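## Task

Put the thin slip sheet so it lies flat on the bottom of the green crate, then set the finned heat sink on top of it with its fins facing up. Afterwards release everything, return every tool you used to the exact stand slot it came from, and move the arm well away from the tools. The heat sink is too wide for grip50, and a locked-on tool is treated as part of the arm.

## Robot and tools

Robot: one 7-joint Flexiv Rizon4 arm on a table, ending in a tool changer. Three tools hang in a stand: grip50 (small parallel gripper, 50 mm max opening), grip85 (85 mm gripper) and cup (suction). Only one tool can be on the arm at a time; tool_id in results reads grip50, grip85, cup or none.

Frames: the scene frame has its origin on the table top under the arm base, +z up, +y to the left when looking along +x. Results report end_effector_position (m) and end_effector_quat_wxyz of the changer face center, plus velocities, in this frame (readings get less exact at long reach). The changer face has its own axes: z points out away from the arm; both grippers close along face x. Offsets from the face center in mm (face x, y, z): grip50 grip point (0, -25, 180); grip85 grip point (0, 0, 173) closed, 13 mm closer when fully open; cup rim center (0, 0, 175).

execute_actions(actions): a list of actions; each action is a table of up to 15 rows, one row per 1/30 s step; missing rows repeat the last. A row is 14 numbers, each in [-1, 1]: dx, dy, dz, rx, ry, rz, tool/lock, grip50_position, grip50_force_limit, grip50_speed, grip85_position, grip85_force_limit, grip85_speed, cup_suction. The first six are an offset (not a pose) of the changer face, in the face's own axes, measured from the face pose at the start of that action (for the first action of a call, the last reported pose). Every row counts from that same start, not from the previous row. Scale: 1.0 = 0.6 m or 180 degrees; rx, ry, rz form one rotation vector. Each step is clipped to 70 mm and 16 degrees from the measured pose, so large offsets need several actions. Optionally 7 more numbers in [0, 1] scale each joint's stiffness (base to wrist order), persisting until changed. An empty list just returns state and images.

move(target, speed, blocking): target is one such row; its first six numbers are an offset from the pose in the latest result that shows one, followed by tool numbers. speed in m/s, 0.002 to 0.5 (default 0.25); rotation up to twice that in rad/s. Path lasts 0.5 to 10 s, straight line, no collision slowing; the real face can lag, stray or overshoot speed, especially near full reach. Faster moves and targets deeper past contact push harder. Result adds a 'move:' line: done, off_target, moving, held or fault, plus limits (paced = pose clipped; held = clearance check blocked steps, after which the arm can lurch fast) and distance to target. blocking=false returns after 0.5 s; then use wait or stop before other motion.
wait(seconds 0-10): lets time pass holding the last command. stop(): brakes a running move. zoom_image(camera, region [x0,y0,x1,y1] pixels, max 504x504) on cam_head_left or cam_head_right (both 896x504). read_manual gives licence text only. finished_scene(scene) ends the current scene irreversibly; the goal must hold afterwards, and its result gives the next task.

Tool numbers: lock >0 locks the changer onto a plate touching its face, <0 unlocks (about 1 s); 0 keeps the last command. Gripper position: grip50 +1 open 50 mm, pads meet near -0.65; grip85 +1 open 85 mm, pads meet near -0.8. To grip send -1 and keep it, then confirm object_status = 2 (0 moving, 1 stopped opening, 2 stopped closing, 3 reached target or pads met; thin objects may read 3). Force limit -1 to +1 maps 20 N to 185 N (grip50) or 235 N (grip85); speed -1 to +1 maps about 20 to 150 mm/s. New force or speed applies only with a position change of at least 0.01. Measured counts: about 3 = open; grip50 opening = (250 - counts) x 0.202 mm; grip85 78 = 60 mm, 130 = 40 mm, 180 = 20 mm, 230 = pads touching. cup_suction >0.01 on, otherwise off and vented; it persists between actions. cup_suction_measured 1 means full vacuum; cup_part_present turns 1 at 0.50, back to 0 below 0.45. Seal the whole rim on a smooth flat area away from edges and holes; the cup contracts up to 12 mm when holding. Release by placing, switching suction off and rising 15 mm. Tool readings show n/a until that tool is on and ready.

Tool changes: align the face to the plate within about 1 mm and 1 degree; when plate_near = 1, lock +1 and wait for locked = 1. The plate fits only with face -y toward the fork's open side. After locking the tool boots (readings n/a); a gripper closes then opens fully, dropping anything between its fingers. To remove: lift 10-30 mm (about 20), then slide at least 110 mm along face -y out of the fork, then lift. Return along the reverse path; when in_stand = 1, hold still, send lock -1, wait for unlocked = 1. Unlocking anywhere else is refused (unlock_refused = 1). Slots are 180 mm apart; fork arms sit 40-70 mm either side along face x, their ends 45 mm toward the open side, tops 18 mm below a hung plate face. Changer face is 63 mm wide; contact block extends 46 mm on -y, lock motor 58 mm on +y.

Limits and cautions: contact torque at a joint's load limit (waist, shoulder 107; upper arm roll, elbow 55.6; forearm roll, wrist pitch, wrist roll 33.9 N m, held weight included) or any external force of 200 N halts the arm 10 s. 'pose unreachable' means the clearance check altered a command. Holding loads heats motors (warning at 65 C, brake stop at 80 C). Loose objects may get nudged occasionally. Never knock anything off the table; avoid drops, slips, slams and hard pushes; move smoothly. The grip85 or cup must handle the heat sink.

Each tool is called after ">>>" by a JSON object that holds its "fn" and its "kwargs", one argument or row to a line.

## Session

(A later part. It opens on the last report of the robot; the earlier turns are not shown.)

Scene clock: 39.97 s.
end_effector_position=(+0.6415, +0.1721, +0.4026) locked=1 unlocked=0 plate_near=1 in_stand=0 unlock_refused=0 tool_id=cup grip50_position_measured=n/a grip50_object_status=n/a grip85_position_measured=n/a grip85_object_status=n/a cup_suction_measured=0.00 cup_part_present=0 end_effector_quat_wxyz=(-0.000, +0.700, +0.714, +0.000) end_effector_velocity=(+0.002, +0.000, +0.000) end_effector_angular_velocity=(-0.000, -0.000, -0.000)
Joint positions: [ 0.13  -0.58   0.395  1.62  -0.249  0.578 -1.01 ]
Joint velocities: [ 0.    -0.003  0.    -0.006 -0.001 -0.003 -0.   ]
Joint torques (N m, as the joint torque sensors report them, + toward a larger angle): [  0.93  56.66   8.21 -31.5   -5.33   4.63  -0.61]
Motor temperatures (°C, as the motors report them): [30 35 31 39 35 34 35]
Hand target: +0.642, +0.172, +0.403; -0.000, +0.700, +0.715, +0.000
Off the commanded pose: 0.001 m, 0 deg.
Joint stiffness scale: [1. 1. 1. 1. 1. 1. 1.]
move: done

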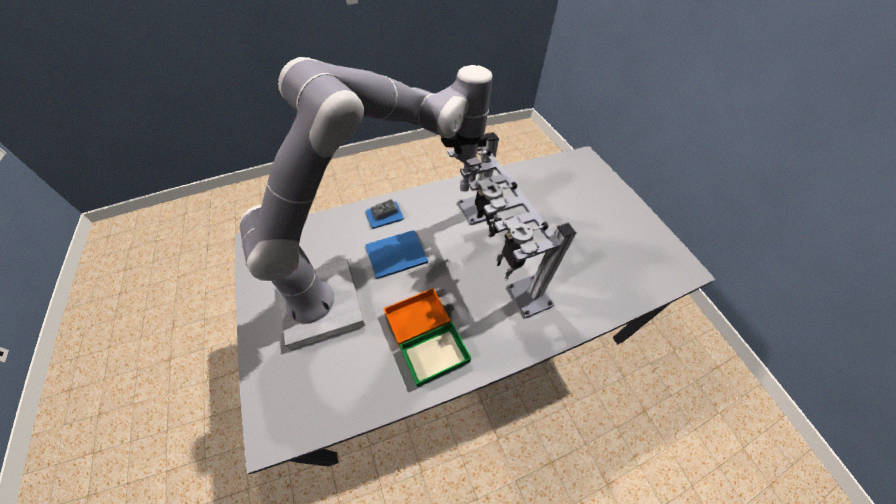

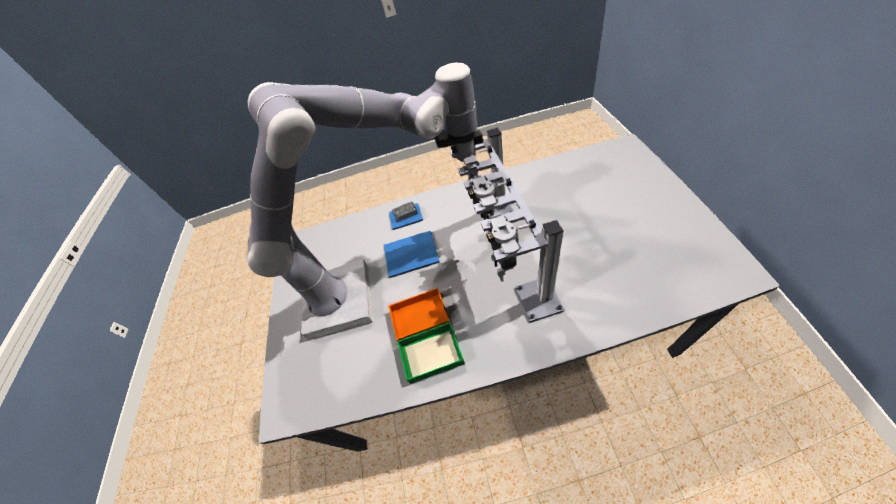

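>>> {"fn": "execute_actions", "kwargs": {
  "actions": [
    [[0.0002,0.0003,0.001,0,0,0,0,0,0,0,1,0,0,0],[0.0002,0.0003,0.0025,0,0,0,0,0,0,0,1,0,0,0],[0.0002,0.0003,0.0045,0,0,0,0,0,0,0,1,0,0,0],[0.0002,0.0003,0.007,0,0,0,0,0,0,0,1,0,0,0],[0.0002,0.0003,0.0095,0,0,0,0,0,0,0,1,0,0,0],[0.0002,0.0003,0.012,0,0,0,0,0,0,0,1,0,0,0],[0.0002,0.0003,0.014,0,0,0,0,0,0,0,1,0,0,0],[0.0002,0.0003,0.016,0,0,0,0,0,0,0,1,0,0,0],[0.0002,0.0003,0.018,0,0,0,0,0,0,0,1,0,0,0],[0.0002,0.0003,0.0195,0,0,0,0,0,0,0,1,0,0,0],[0.0002,0.0003,0.0207,0,0,0,0,0,0,0,1,0,0,0],[0.0002,0.0003,0.0215,0,0,0,0,0,0,0,1,0,0,0],[0.0002,0.0003,0.0218,0,0,0,0,0,0,0,1,0,0,0]]
  ]
}}

Scene clock: 40.93 s.
end_effector_position=(+0.6417, +0.1722, +0.3899) locked=1 unlocked=0 plate_near=1 in_stand=0 unlock_refused=0 tool_id=cup grip50_position_measured=n/a grip50_object_status=n/a grip85_position_measured=n/a grip85_object_status=n/a cup_suction_measured=0.00 cup_part_present=0 end_effector_quat_wxyz=(-0.000, +0.700, +0.714, +0.000) end_effector_velocity=(+0.000, +0.000, -0.006) end_effector_angular_velocity=(+0.001, -0.001, -0.000)
Joint positions: [ 0.133 -0.595  0.389  1.632 -0.255  0.605 -1.006]
Joint velocities: [ 0.002 -0.008 -0.004  0.006 -0.003  0.015  0.002]
Joint torques (N m, as the joint torque sensors report them, + toward a larger angle): [  1.15  57.01   7.6  -31.06  -5.58   6.4    1.03]
Motor temperatures (°C, as the motors report them): [30 35 31 39 35 34 35]
Hand target: +0.642, +0.172, +0.390; -0.000, +0.700, +0.714, +0.000
Off the commanded pose: 0.000 m, 0 deg.
Joint stiffness scale: [1. 1. 1. 1. 1. 1. 1.]
Step readings (end_effector_position):
0: (+0.6417, +0.1721, +0.4026)
1: (+0.6417, +0.1721, +0.4025)
2: (+0.6417, +0.1721, +0.4023)
4: (+0.6417, +0.1722, +0.4009)
8: (+0.6417, +0.1722, +0.3959)
15: end_effector_position above

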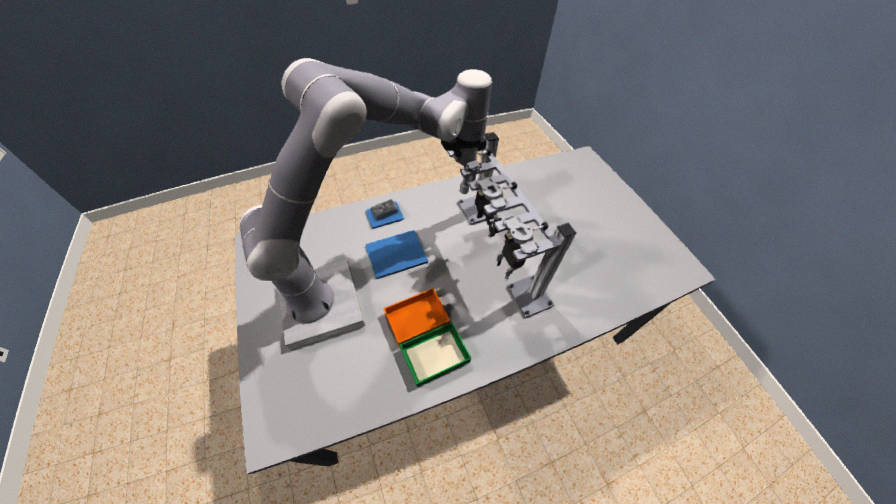

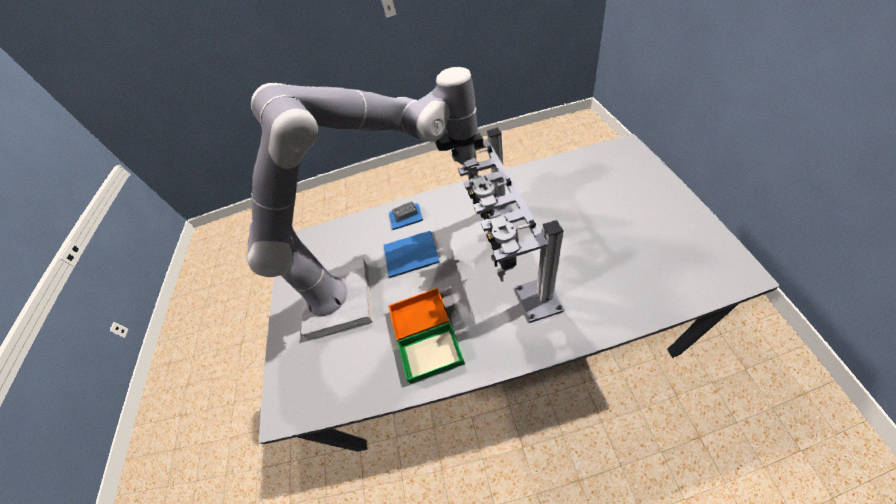

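>>> {"fn": "execute_actions", "kwargs": {
  "actions": [
    [[0,0,0.002,0,0,0,0,0,0,0,1,0,0,0],[0,0,0.004,0,0,0,0,0,0,0,1,0,0,0],[0,0,0.006,0,0,0,0,0,0,0,1,0,0,0],[0,0,0.008,0,0,0,0,0,0,0,1,0,0,0],[0,0,0.010,0,0,0,0,0,0,0,1,0,0,0],[0,0,0.0115,0,0,0,0,0,0,0,1,0,0,0],[0,0,0.0127,0,0,0,0,0,0,0,1,0,0,0],[0,0,0.0135,0,0,0,0,0,0,0,1,0,0,0],[0,0,0.014,0,0,0,0,0,0,0,1,0,0,0],[0,0,0.014,0,0,0,0,0,0,0,1,0,0,0],[0,0,0.014,0,0,0,0,0,0,0,1,0,0,0],[0,0,0.014,0,0,0,0,0,0,0,1,0,0,0],[0,0,0.014,0,0,0,0,0,0,0,1,0,0,0],[0,0,0.014,0,0,0,-1,0,0,0,1,0,0,0],[0,0,0.014,0,0,0,-1,0,0,0,1,0,0,0]]
  ]
}}

>>> {"fn": "wait", "kwargs": {
  "seconds": 1.1
}}

Scene clock: 42.07 s.
end_effector_position=(+0.6417, +0.1722, +0.3819) locked=1 unlocked=0 plate_near=1 in_stand=1 unlock_refused=0 tool_id=cup grip50_position_measured=n/a grip50_object_status=n/a grip85_position_measured=n/a grip85_object_status=n/a cup_suction_measured=0.00 cup_part_present=0 end_effector_quat_wxyz=(-0.000, +0.700, +0.715, +0.000) end_effector_velocity=(-0.000, -0.000, -0.000) end_effector_angular_velocity=(-0.001, -0.001, -0.000)
Joint positions: [ 0.135 -0.605  0.385  1.639 -0.26   0.622 -1.004]
Joint velocities: [ 0.    -0.    -0.     0.001 -0.002  0.001  0.002]
Joint torques (N m, as the joint torque sensors report them, + toward a larger angle): [  1.24  49.63   6.85 -26.52  -4.23   5.44   1.  ]
Motor temperatures (°C, as the motors report them): [30 35 31 39 35 34 35]
Hand target: +0.642, +0.172, +0.382; -0.000, +0.700, +0.714, +0.000
Off the commanded pose: 0.000 m, 0 deg.
Joint stiffness scale: [1. 1. 1. 1. 1. 1. 1.]
Step readings (end_effector_position):
0: (+0.6417, +0.1722, +0.3896)
1: (+0.6417, +0.1722, +0.3895)
2: (+0.6417, +0.1722, +0.3891)
4: (+0.6417, +0.1722, +0.3875)
8: (+0.6416, +0.1721, +0.3835)
15: end_effector_position above

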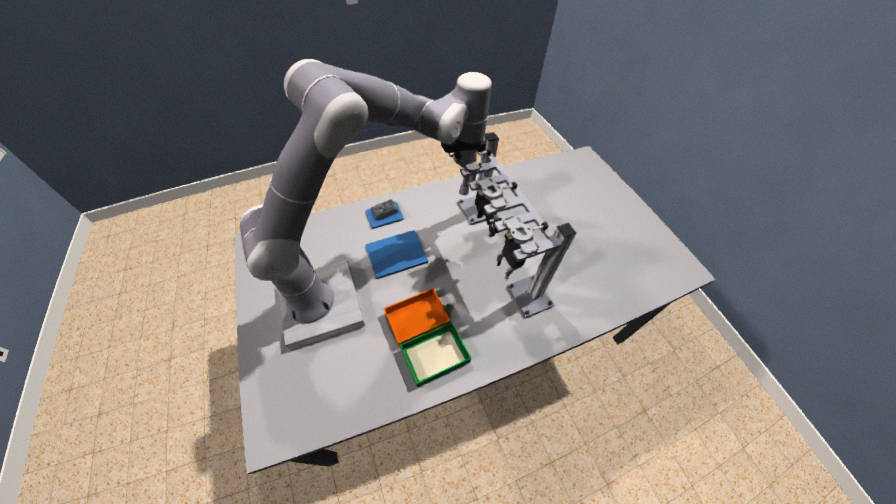

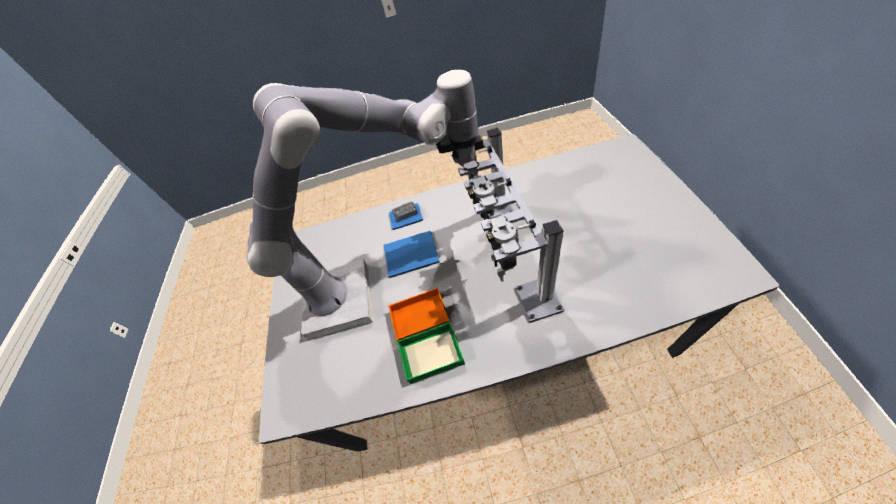

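Scene clock: 43.17 s.
end_effector_position=(+0.6417, +0.1722, +0.3819) locked=0 unlocked=1 plate_near=1 in_stand=1 unlock_refused=0 tool_id=none grip50_position_measured=n/a grip50_object_status=n/a grip85_position_measured=n/a grip85_object_status=n/a cup_suction_measured=n/a cup_part_present=n/a end_effector_quat_wxyz=(-0.000, +0.700, +0.715, +0.000) end_effector_velocity=(-0.000, +0.000, -0.000) end_effector_angular_velocity=(-0.000, +0.000, -0.000)
Joint positions: [ 0.135 -0.605  0.385  1.64  -0.26   0.622 -1.004]
Joint velocities: [ 0.  0.  0.  0. -0. -0.  0.]
Joint torques (N m, as the joint torque sensors report them, + toward a larger angle): [  1.03  50.15   6.99 -26.21  -4.07   4.98   1.07]
Motor temperatures (°C, as the motors report them): [30 35 31 39 35 34 35]
Hand target: +0.642, +0.172, +0.382; -0.000, +0.700, +0.714, +0.000
Off the commanded pose: 0.000 m, 0 deg.
Joint stiffness scale: [1. 1. 1. 1. 1. 1. 1.]
wait: 1.10 s; at rest by 0.20 s

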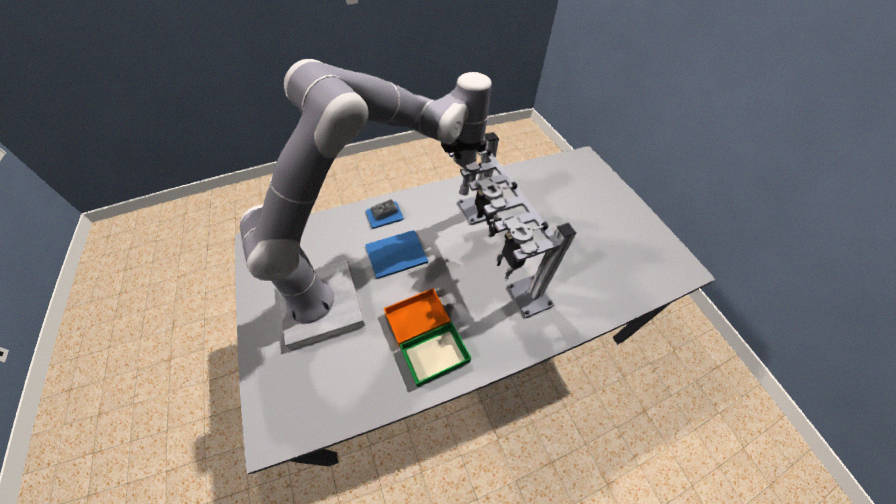

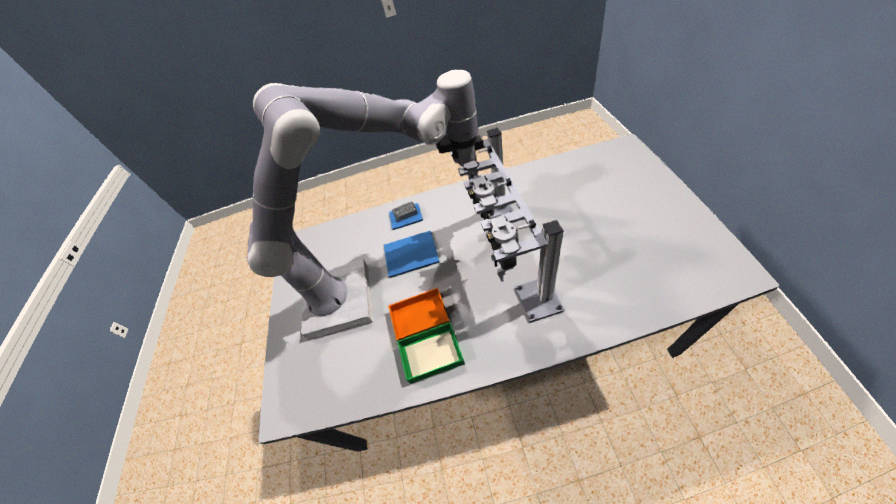

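>>> {"fn": "execute_actions", "kwargs": {
  "actions": [
    [[0,0,-0.0015,0,0,0,0,0,0,0,1,0,0,0],[0,0,-0.004,0,0,0,0,0,0,0,1,0,0,0],[0,0,-0.0075,0,0,0,0,0,0,0,1,0,0,0],[0,0,-0.012,0,0,0,0,0,0,0,1,0,0,0],[0,0,-0.017,0,0,0,0,0,0,0,1,0,0,0],[0,0,-0.022,0,0,0,0,0,0,0,1,0,0,0],[0,0,-0.027,0,0,0,0,0,0,0,1,0,0,0],[0,0,-0.031,0,0,0,0,0,0,0,1,0,0,0],[0,0,-0.0345,0,0,0,0,0,0,0,1,0,0,0],[0,0,-0.037,0,0,0,0,0,0,0,1,0,0,0],[0,0,-0.0388,0,0,0,0,0,0,0,1,0,0,0],[0,0,-0.04,0,0,0,0,0,0,0,1,0,0,0]]
  ]
}}

Scene clock: 44.10 s.
end_effector_position=(+0.6418, +0.1722, +0.4052) locked=0 unlocked=1 plate_near=0 in_stand=0 unlock_refused=0 tool_id=none grip50_position_measured=n/a grip50_object_status=n/a grip85_position_measured=n/a grip85_object_status=n/a cup_suction_measured=n/a cup_part_present=n/a end_effector_quat_wxyz=(-0.000, +0.700, +0.714, +0.001) end_effector_velocity=(-0.001, -0.000, +0.008) end_effector_angular_velocity=(-0.000, +0.004, -0.000)
Joint positions: [ 0.13  -0.577  0.396  1.616 -0.247  0.572 -1.012]
Joint velocities: [-0.003  0.01   0.005 -0.009  0.007 -0.023 -0.004]
Joint torques (N m, as the joint torque sensors report them, + toward a larger angle): [ -1.81  51.97   8.36 -28.3   -3.86   4.    -0.55]
Motor temperatures (°C, as the motors report them): [30 35 31 40 35 34 35]
Hand target: +0.642, +0.172, +0.406; -0.000, +0.700, +0.715, +0.000
Off the commanded pose: 0.001 m, 0 deg.
Joint stiffness scale: [1. 1. 1. 1. 1. 1. 1.]
Step readings (end_effector_position):
0: (+0.6417, +0.1722, +0.3819)
1: (+0.6418, +0.1722, +0.3820)
2: (+0.6417, +0.1722, +0.3823)
4: (+0.6417, +0.1722, +0.3845)
8: (+0.6417, +0.1722, +0.3941)
15: end_effector_position above

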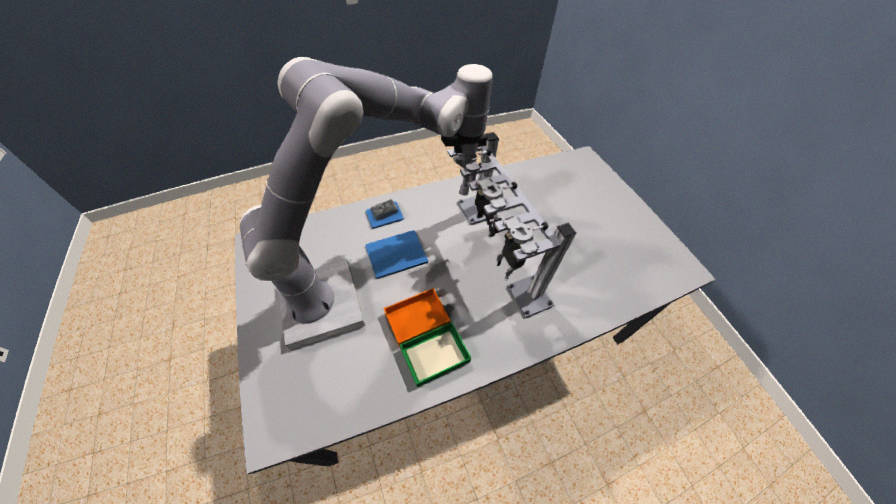

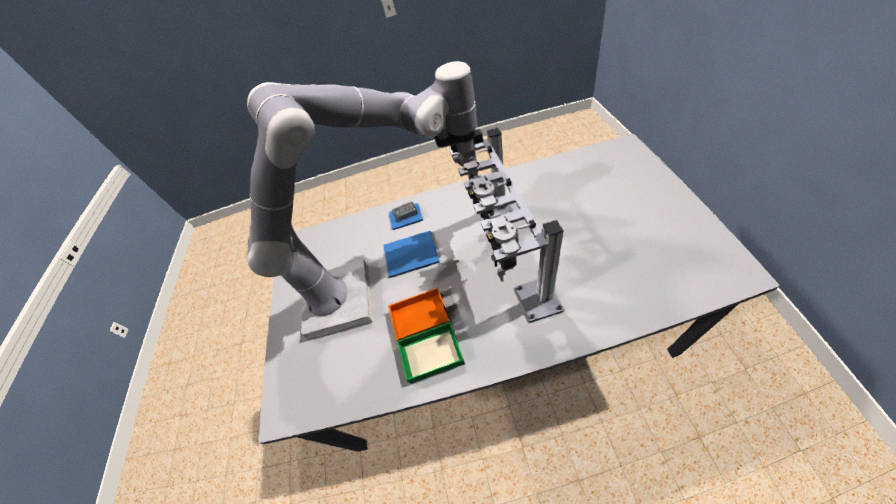

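>>> {"fn": "execute_actions", "kwargs": {
  "actions": []
}}

>>> {"fn": "zoom_image", "kwargs": {
  "camera": "cam_head_left",
  "region": [440, 130, 540, 230]
}}

>>> {"fn": "zoom_image", "kwargs": {
  "camera": "cam_head_right",
  "region": [435, 130, 535, 230]
}}

Scene clock: 44.37 s.
end_effector_position=(+0.6417, +0.1722, +0.4058) locked=0 unlocked=1 plate_near=0 in_stand=0 unlock_refused=0 tool_id=none grip50_position_measured=n/a grip50_object_status=n/a grip85_position_measured=n/a grip85_object_status=n/a cup_suction_measured=n/a cup_part_present=n/a end_effector_quat_wxyz=(-0.000, +0.700, +0.714, +0.000) end_effector_velocity=(-0.000, +0.000, +0.000) end_effector_angular_velocity=(+0.000, +0.001, -0.001)
Joint positions: [ 0.13  -0.576  0.396  1.616 -0.247  0.571 -1.012]
Joint velocities: [-0.     0.     0.    -0.     0.001 -0.001  0.001]
Joint torques (N m, as the joint torque sensors report them, + toward a larger angle): [ -1.63  52.16   8.99 -28.58  -3.87   3.68  -0.72]
Motor temperatures (°C, as the motors report them): [30 35 31 40 35 34 35]
Hand target: +0.642, +0.172, +0.406; -0.000, +0.700, +0.715, +0.000
Off the commanded pose: 0.000 m, 0 deg.
Joint stiffness scale: [1. 1. 1. 1. 1. 1. 1.]

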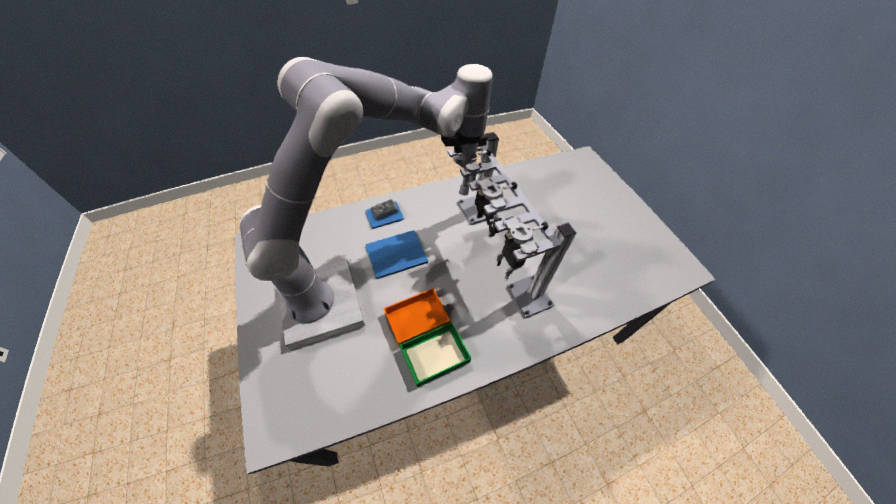

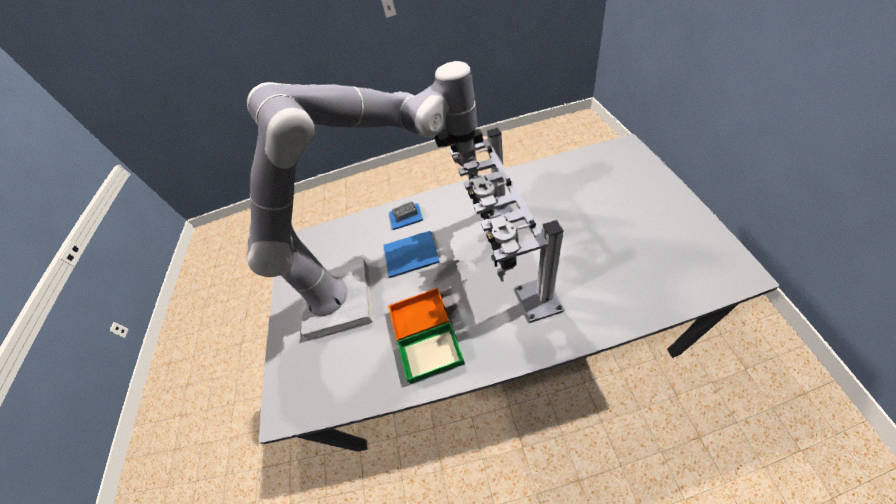

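Region (440, 130, 540, 230) of cam_head_left's 896x504 image, scaled by 5.040, with more detail than that image has.

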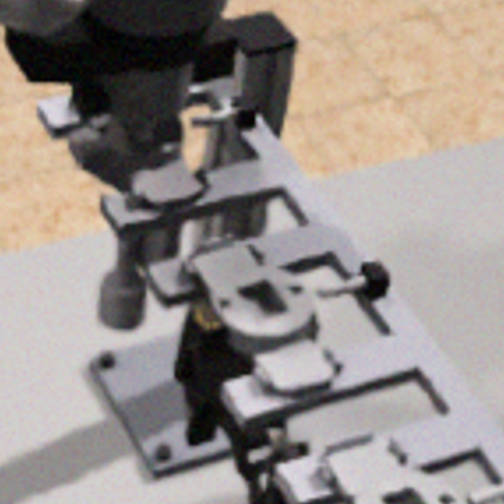

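Region (435, 130, 535, 230) of cam_head_right's 896x504 image, scaled by 5.040, with more detail than that image has.

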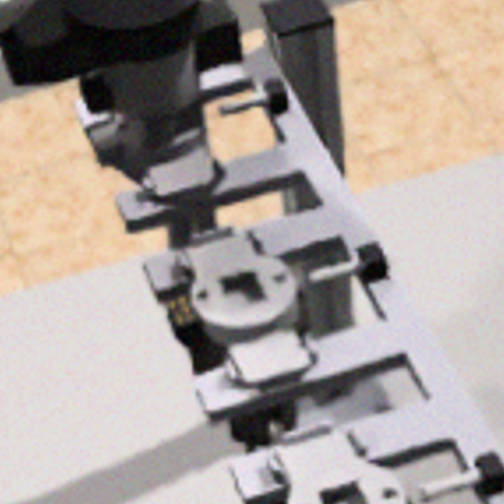

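>>> {"fn": "zoom_image", "kwargs": {
  "camera": "cam_head_left",
  "region": [455, 150, 515, 210]
}}

>>> {"fn": "zoom_image", "kwargs": {
  "camera": "cam_head_right",
  "region": [450, 150, 510, 210]
}}

Region (455, 150, 515, 210) of cam_head_left's 896x504 image, scaled by 8.400, with more detail than that image has.

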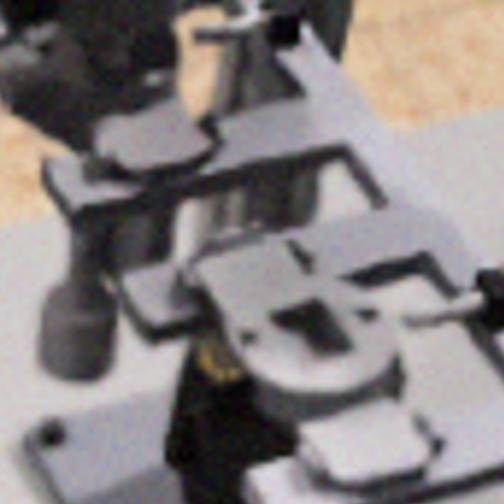

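Region (450, 150, 510, 210) of cam_head_right's 896x504 image, scaled by 8.400, with more detail than that image has.

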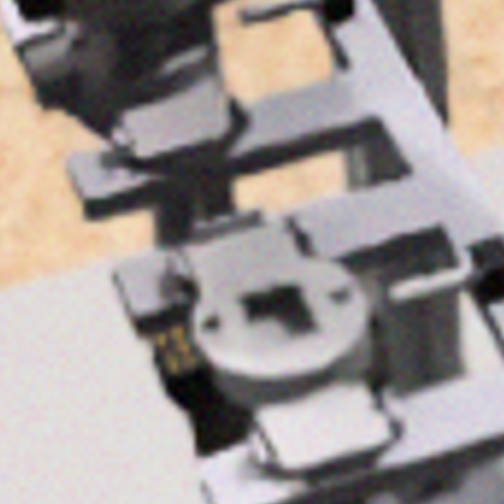

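>>> {"fn": "move", "kwargs": {
  "target": [-0.3, 0, 0.0147, 0, 0, 0, 0, 0, 0, 0, 1, 0, 0, 0],
  "speed": 0.3
}}

>>> {"fn": "zoom_image", "kwargs": {
  "camera": "cam_head_left",
  "region": [455, 150, 535, 230]
}}

>>> {"fn": "zoom_image", "kwargs": {
  "camera": "cam_head_right",
  "region": [445, 150, 525, 230]
}}

Scene clock: 48.90 s.
end_effector_position=(+0.6448, -0.0074, +0.3963) locked=0 unlocked=1 plate_near=0 in_stand=0 unlock_refused=0 tool_id=none grip50_position_measured=n/a grip50_object_status=n/a grip85_position_measured=n/a grip85_object_status=n/a cup_suction_measured=n/a cup_part_present=n/a end_effector_quat_wxyz=(-0.001, +0.700, +0.714, +0.000) end_effector_velocity=(+0.000, -0.002, -0.000) end_effector_angular_velocity=(+0.001, +0.000, +0.001)
Joint positions: [-0.108 -0.537  0.346  1.692 -0.208  0.619 -1.299]
Joint velocities: [-0.003 -0.     0.    -0.     0.001 -0.    -0.004]
Joint torques (N m, as the joint torque sensors report them, + toward a larger angle): [ -1.31  49.6    7.62 -28.35  -3.72   5.08  -0.68]
Motor temperatures (°C, as the motors report them): [30 36 31 40 35 34 35]
Hand target: +0.645, -0.007, +0.396; -0.001, +0.700, +0.714, +0.001
Off the commanded pose: 0.001 m, 0 deg.
Joint stiffness scale: [1. 1. 1. 1. 1. 1. 1.]
move: done

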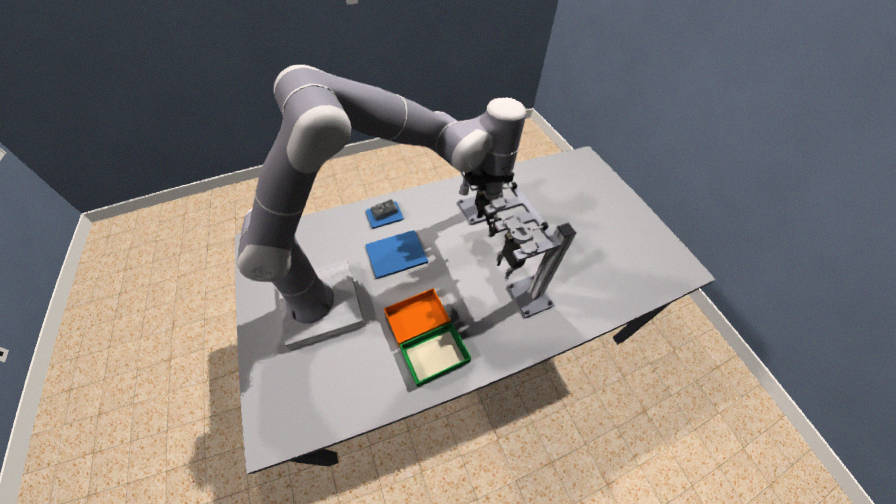

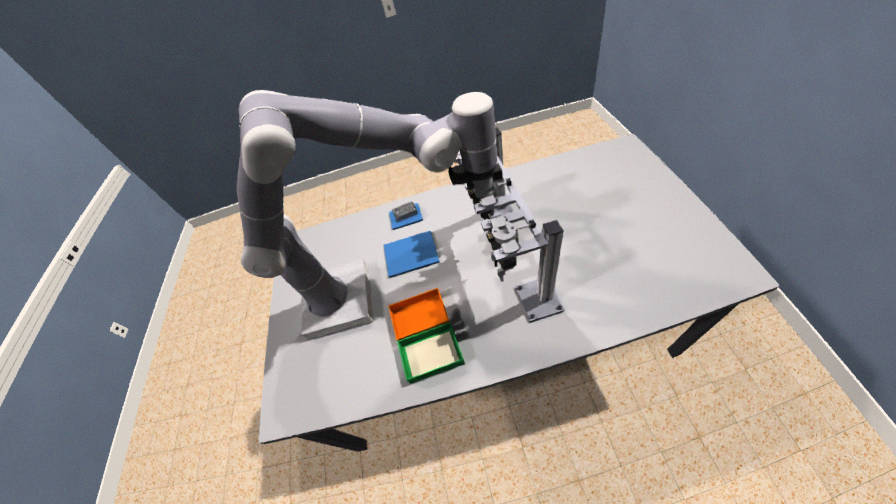

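Region (455, 150, 535, 230) of cam_head_left's 896x504 image, scaled by 6.300, with more detail than that image has.

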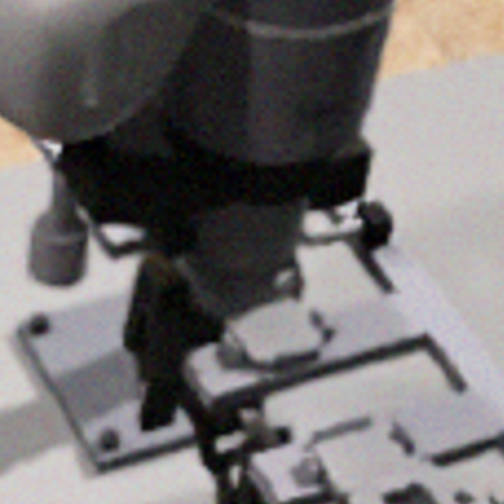

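Region (445, 150, 525, 230) of cam_head_right's 896x504 image, scaled by 6.300, with more detail than that image has.

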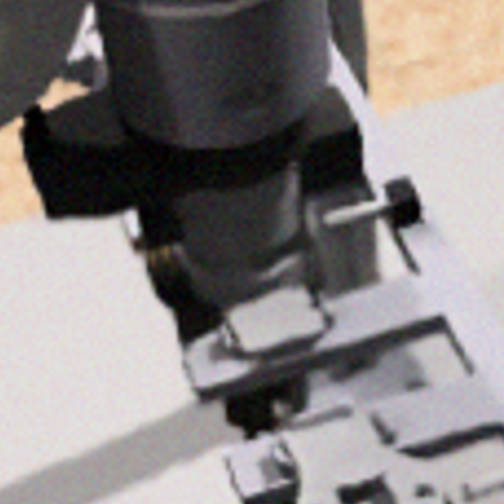

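>>> {"fn": "execute_actions", "kwargs": {
  "actions": [
    [[-0.0003,0.0005,0.001,0,-0.0005,0,0,0,0,0,1,0,0,0],[-0.0003,0.0005,0.002,0,-0.0005,0,0,0,0,0,1,0,0,0],[-0.0003,0.0005,0.003,0,-0.0005,0,0,0,0,0,1,0,0,0],[-0.0003,0.0005,0.004,0,-0.0005,0,0,0,0,0,1,0,0,0],[-0.0003,0.0005,0.005,0,-0.0005,0,0,0,0,0,1,0,0,0],[-0.0003,0.0005,0.006,0,-0.0005,0,0,0,0,0,1,0,0,0],[-0.0003,0.0005,0.007,0,-0.0005,0,0,0,0,0,1,0,0,0],[-0.0003,0.0005,0.008,0,-0.0005,0,0,0,0,0,1,0,0,0],[-0.0003,0.0005,0.009,0,-0.0005,0,0,0,0,0,1,0,0,0],[-0.0003,0.0005,0.010,0,-0.0005,0,0,0,0,0,1,0,0,0],[-0.0003,0.0005,0.011,0,-0.0005,0,0,0,0,0,1,0,0,0]]
  ]
}}

Scene clock: 50.27 s.
end_effector_position=(+0.6451, -0.0076, +0.3899) locked=0 unlocked=1 plate_near=0 in_stand=0 unlock_refused=0 tool_id=none grip50_position_measured=n/a grip50_object_status=n/a grip85_position_measured=n/a grip85_object_status=n/a cup_suction_measured=n/a cup_part_present=n/a end_effector_quat_wxyz=(-0.000, +0.700, +0.714, -0.000) end_effector_velocity=(+0.001, -0.000, -0.002) end_effector_angular_velocity=(-0.000, -0.002, +0.000)
Joint positions: [-0.106 -0.545  0.342  1.698 -0.213  0.632 -1.297]
Joint velocities: [ 0.001 -0.003 -0.002  0.002 -0.002  0.007  0.001]
Joint torques (N m, as the joint torque sensors report them, + toward a larger angle): [  1.79  50.64   5.45 -27.19  -4.59   5.11   0.99]
Motor temperatures (°C, as the motors report them): [30 36 31 40 35 34 35]
Hand target: +0.645, -0.008, +0.390; -0.000, +0.700, +0.714, -0.000
Off the commanded pose: 0.000 m, 0 deg.
Joint stiffness scale: [1. 1. 1. 1. 1. 1. 1.]
Step readings (end_effector_position):
0: (+0.6448, -0.0075, +0.3962)
1: (+0.6449, -0.0075, +0.3962)
2: (+0.6449, -0.0075, +0.3959)
4: (+0.6451, -0.0075, +0.3951)
8: (+0.6451, -0.0076, +0.3928)
15: end_effector_position above

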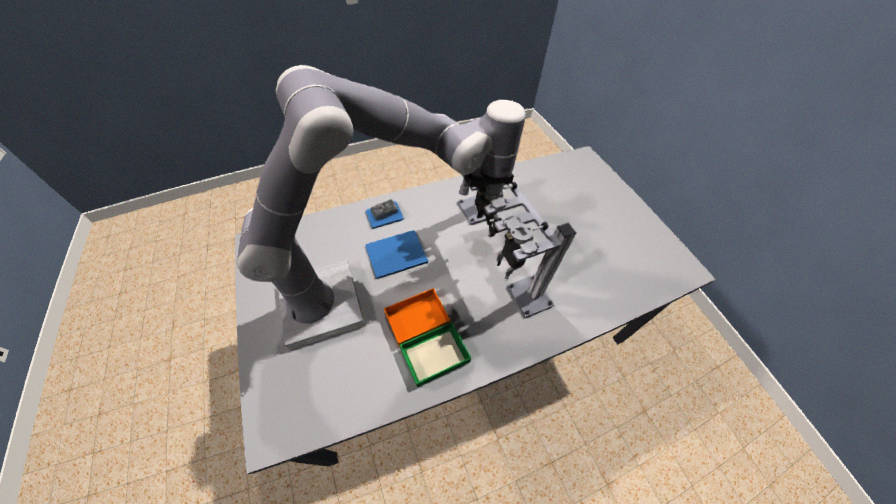

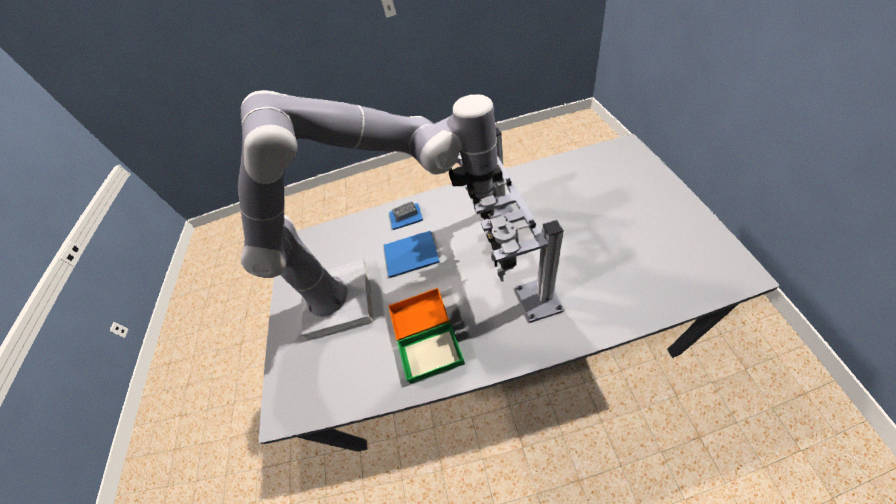

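>>> {"fn": "execute_actions", "kwargs": {
  "actions": [
    [[0,0,0.001,0,0,0,0,0,0,0,1,0,0,0],[0,0,0.0017,0,0,0,0,0,0,0,1,0,0,0],[0,0,0.0024,0,0,0,0,0,0,0,1,0,0,0],[0,0,0.0031,0,0,0,0,0,0,0,1,0,0,0],[0,0,0.0038,0,0,0,0,0,0,0,1,0,0,0],[0,0,0.0045,0,0,0,0,0,0,0,1,0,0,0],[0,0,0.0052,0,0,0,0,0,0,0,1,0,0,0],[0,0,0.0059,0,0,0,0,0,0,0,1,0,0,0],[0,0,0.0066,0,0,0,0,0,0,0,1,0,0,0],[0,0,0.0073,0,0,0,0,0,0,0,1,0,0,0]]
  ]
}}

Scene clock: 51.23 s.
end_effector_position=(+0.6450, -0.0076, +0.3856) locked=0 unlocked=1 plate_near=0 in_stand=1 unlock_refused=0 tool_id=none grip50_position_measured=n/a grip50_object_status=n/a grip85_position_measured=n/a grip85_object_status=n/a cup_suction_measured=n/a cup_part_present=n/a end_effector_quat_wxyz=(-0.001, +0.700, +0.714, -0.000) end_effector_velocity=(+0.000, -0.000, -0.001) end_effector_angular_velocity=(-0.000, -0.001, -0.001)
Joint positions: [-0.105 -0.551  0.341  1.702 -0.215  0.641 -1.296]
Joint velocities: [ 0.001 -0.001 -0.001  0.001 -0.001  0.003  0.001]
Joint torques (N m, as the joint torque sensors report them, + toward a larger angle): [  1.57  49.99   5.59 -26.56  -4.58   4.87   1.09]
Motor temperatures (°C, as the motors report them): [30 36 31 40 35 34 35]
Hand target: +0.645, -0.008, +0.385; -0.000, +0.700, +0.714, -0.000
Off the commanded pose: 0.000 m, 0 deg.
Joint stiffness scale: [1. 1. 1. 1. 1. 1. 1.]
Step readings (end_effector_position):
0: (+0.6451, -0.0076, +0.3897)
1: (+0.6451, -0.0075, +0.3897)
2: (+0.6451, -0.0075, +0.3895)
4: (+0.6451, -0.0076, +0.3889)
8: (+0.6450, -0.0076, +0.3873)
15: end_effector_position above

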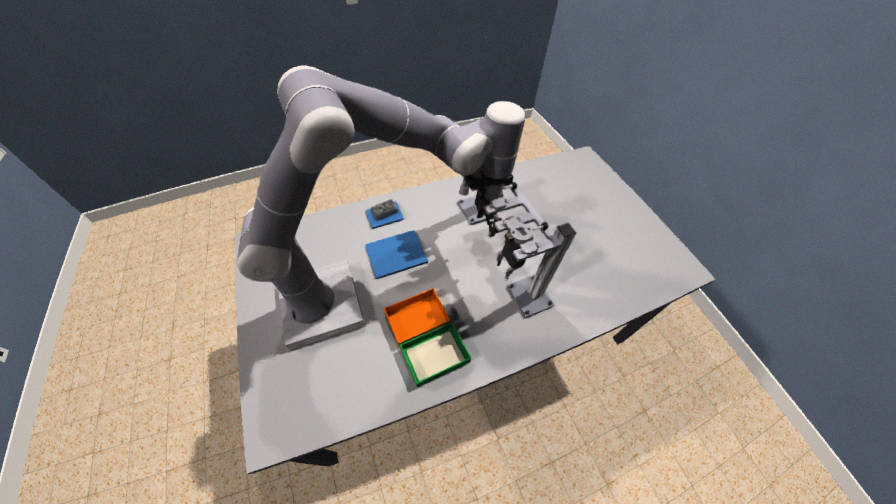

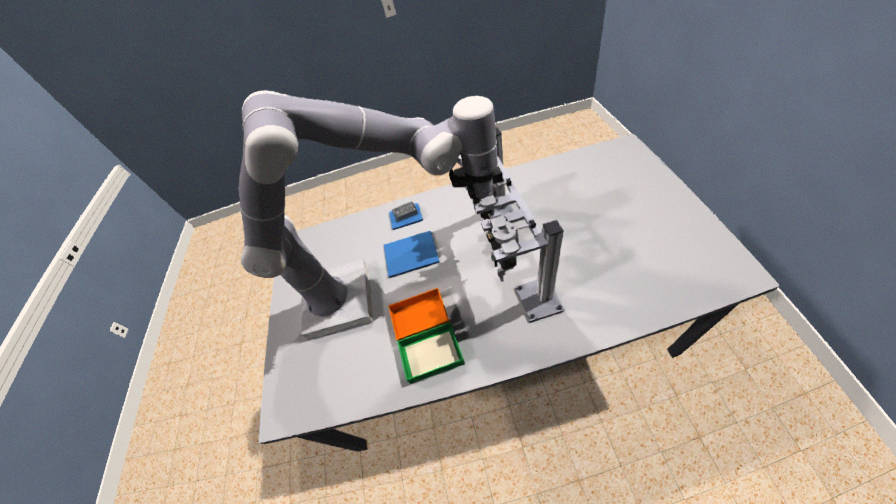

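>>> {"fn": "execute_actions", "kwargs": {
  "actions": [
    [[0,0,0.001,0,0,0,0,0,0,0,1,0,0,0],[0,0,0.0018,0,0,0,0,0,0,0,1,0,0,0],[0,0,0.0026,0,0,0,0,0,0,0,1,0,0,0],[0,0,0.0034,0,0,0,0,0,0,0,1,0,0,0],[0,0,0.0042,0,0,0,0,0,0,0,1,0,0,0],[0,0,0.005,0,0,0,0,0,0,0,1,0,0,0],[0,0,0.0058,0,0,0,0,0,0,0,1,0,0,0],[0,0,0.0065,0,0,0,0,0,0,0,1,0,0,0],[0,0,0.007,0,0,0,0,0,0,0,1,0,0,0],[0,0,0.0072,0,0,0,0,0,0,0,1,0,0,0],[0,0,0.0072,0,0,0,0,0,0,0,1,0,0,0],[0,0,0.0072,0,0,0,0,0,0,0,1,0,0,0],[0,0,0.0072,0,0,0,0,0,0,0,1,0,0,0],[0,0,0.0072,0,0,0,1,0,0,0,1,0,0,0],[0,0,0.0072,0,0,0,1,0,0,0,1,0,0,0]]
  ]
}}

Scene clock: 52.20 s.
end_effector_position=(+0.6451, -0.0074, +0.3818) locked=0 unlocked=0 plate_near=1 in_stand=1 unlock_refused=0 tool_id=none grip50_position_measured=n/a grip50_object_status=n/a grip85_position_measured=n/a grip85_object_status=n/a cup_suction_measured=n/a cup_part_present=n/a end_effector_quat_wxyz=(-0.001, +0.699, +0.715, -0.000) end_effector_velocity=(+0.000, -0.000, -0.001) end_effector_angular_velocity=(-0.000, -0.000, +0.000)
Joint positions: [-0.104 -0.556  0.339  1.706 -0.217  0.65  -1.295]
Joint velocities: [-0.    -0.001 -0.     0.001 -0.001  0.002  0.   ]
Joint torques (N m, as the joint torque sensors report them, + toward a larger angle): [  0.44  47.63   4.16 -25.61  -4.57   5.13   1.03]
Motor temperatures (°C, as the motors report them): [30 36 31 40 35 34 35]
Hand target: +0.645, -0.008, +0.381; -0.001, +0.700, +0.714, -0.000
Off the commanded pose: 0.001 m, 0 deg.
Joint stiffness scale: [1. 1. 1. 1. 1. 1. 1.]
Step readings (end_effector_position):
0: (+0.6450, -0.0076, +0.3855)
1: (+0.6450, -0.0076, +0.3855)
2: (+0.6450, -0.0076, +0.3853)
4: (+0.6450, -0.0076, +0.3846)
8: (+0.6450, -0.0075, +0.3828)
15: end_effector_position above

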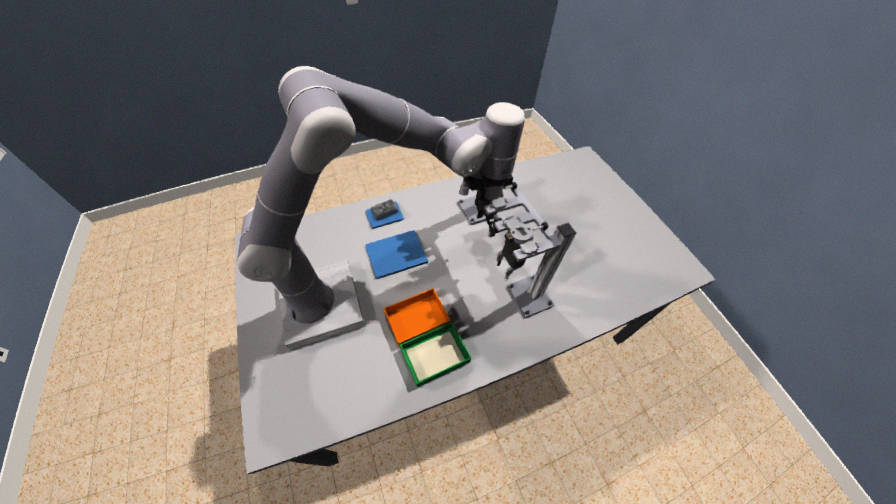

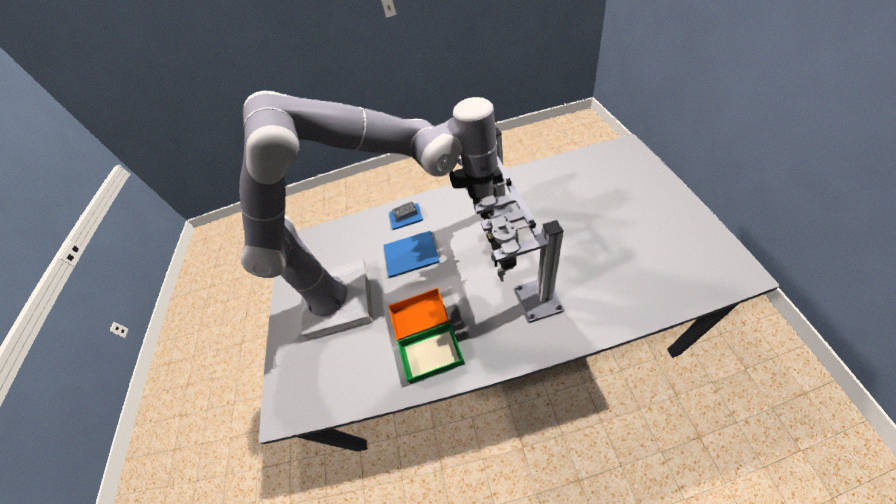

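>>> {"fn": "wait", "kwargs": {
  "seconds": 1.0
}}

Scene clock: 54.50 s.
end_effector_position=(+0.6452, -0.0075, +0.3820) locked=1 unlocked=0 plate_near=1 in_stand=1 unlock_refused=0 tool_id=grip85 grip50_position_measured=n/a grip50_object_status=n/a grip85_position_measured=n/a grip85_object_status=n/a cup_suction_measured=n/a cup_part_present=n/a end_effector_quat_wxyz=(-0.000, +0.699, +0.715, -0.000) end_effector_velocity=(+0.000, +0.000, +0.000) end_effector_angular_velocity=(+0.000, -0.000, -0.001)
Joint positions: [-0.104 -0.556  0.339  1.706 -0.218  0.651 -1.295]
Joint velocities: [-0.    -0.     0.    -0.     0.001 -0.     0.001]
Joint torques (N m, as the joint torque sensors report them, + toward a larger angle): [  0.2   54.96   5.94 -30.83  -4.71   5.97   0.91]
Motor temperatures (°C, as the motors report them): [30 36 31 40 35 34 35]
Hand target: +0.645, -0.008, +0.381; -0.001, +0.700, +0.714, -0.000
Off the commanded pose: 0.001 m, 0 deg.
Joint stiffness scale: [1. 1. 1. 1. 1. 1. 1.]
wait: 1.00 s; at rest from the start

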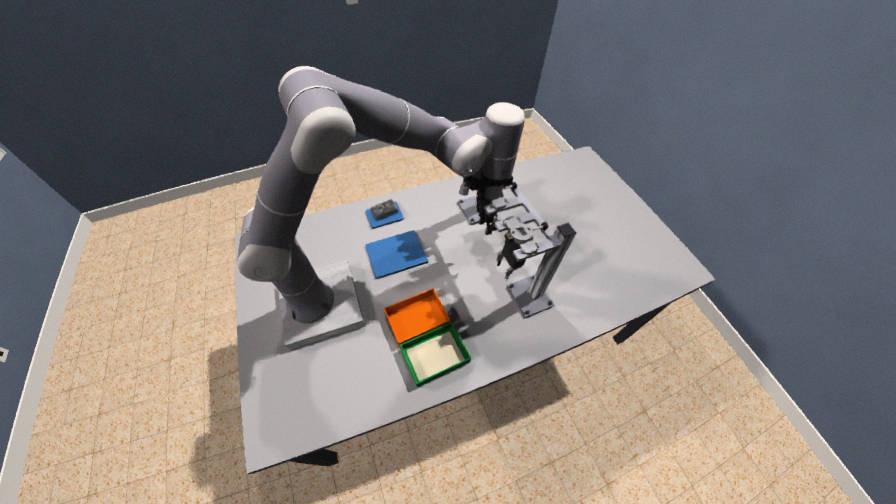

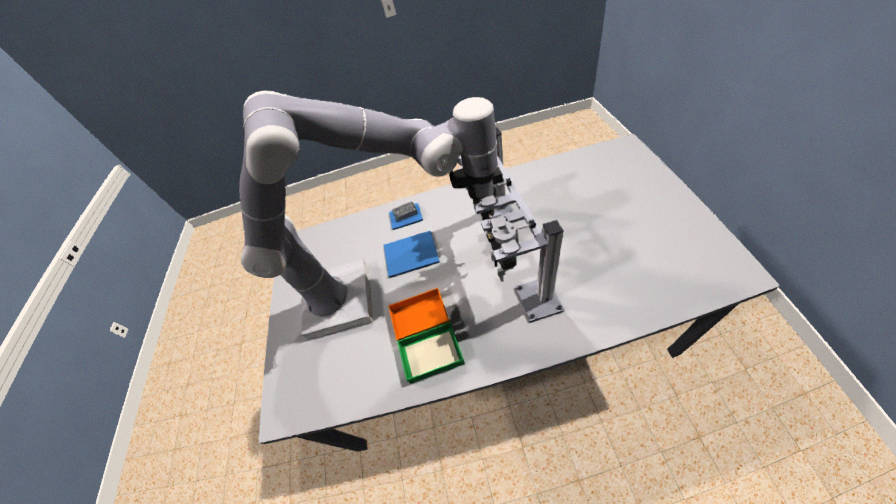

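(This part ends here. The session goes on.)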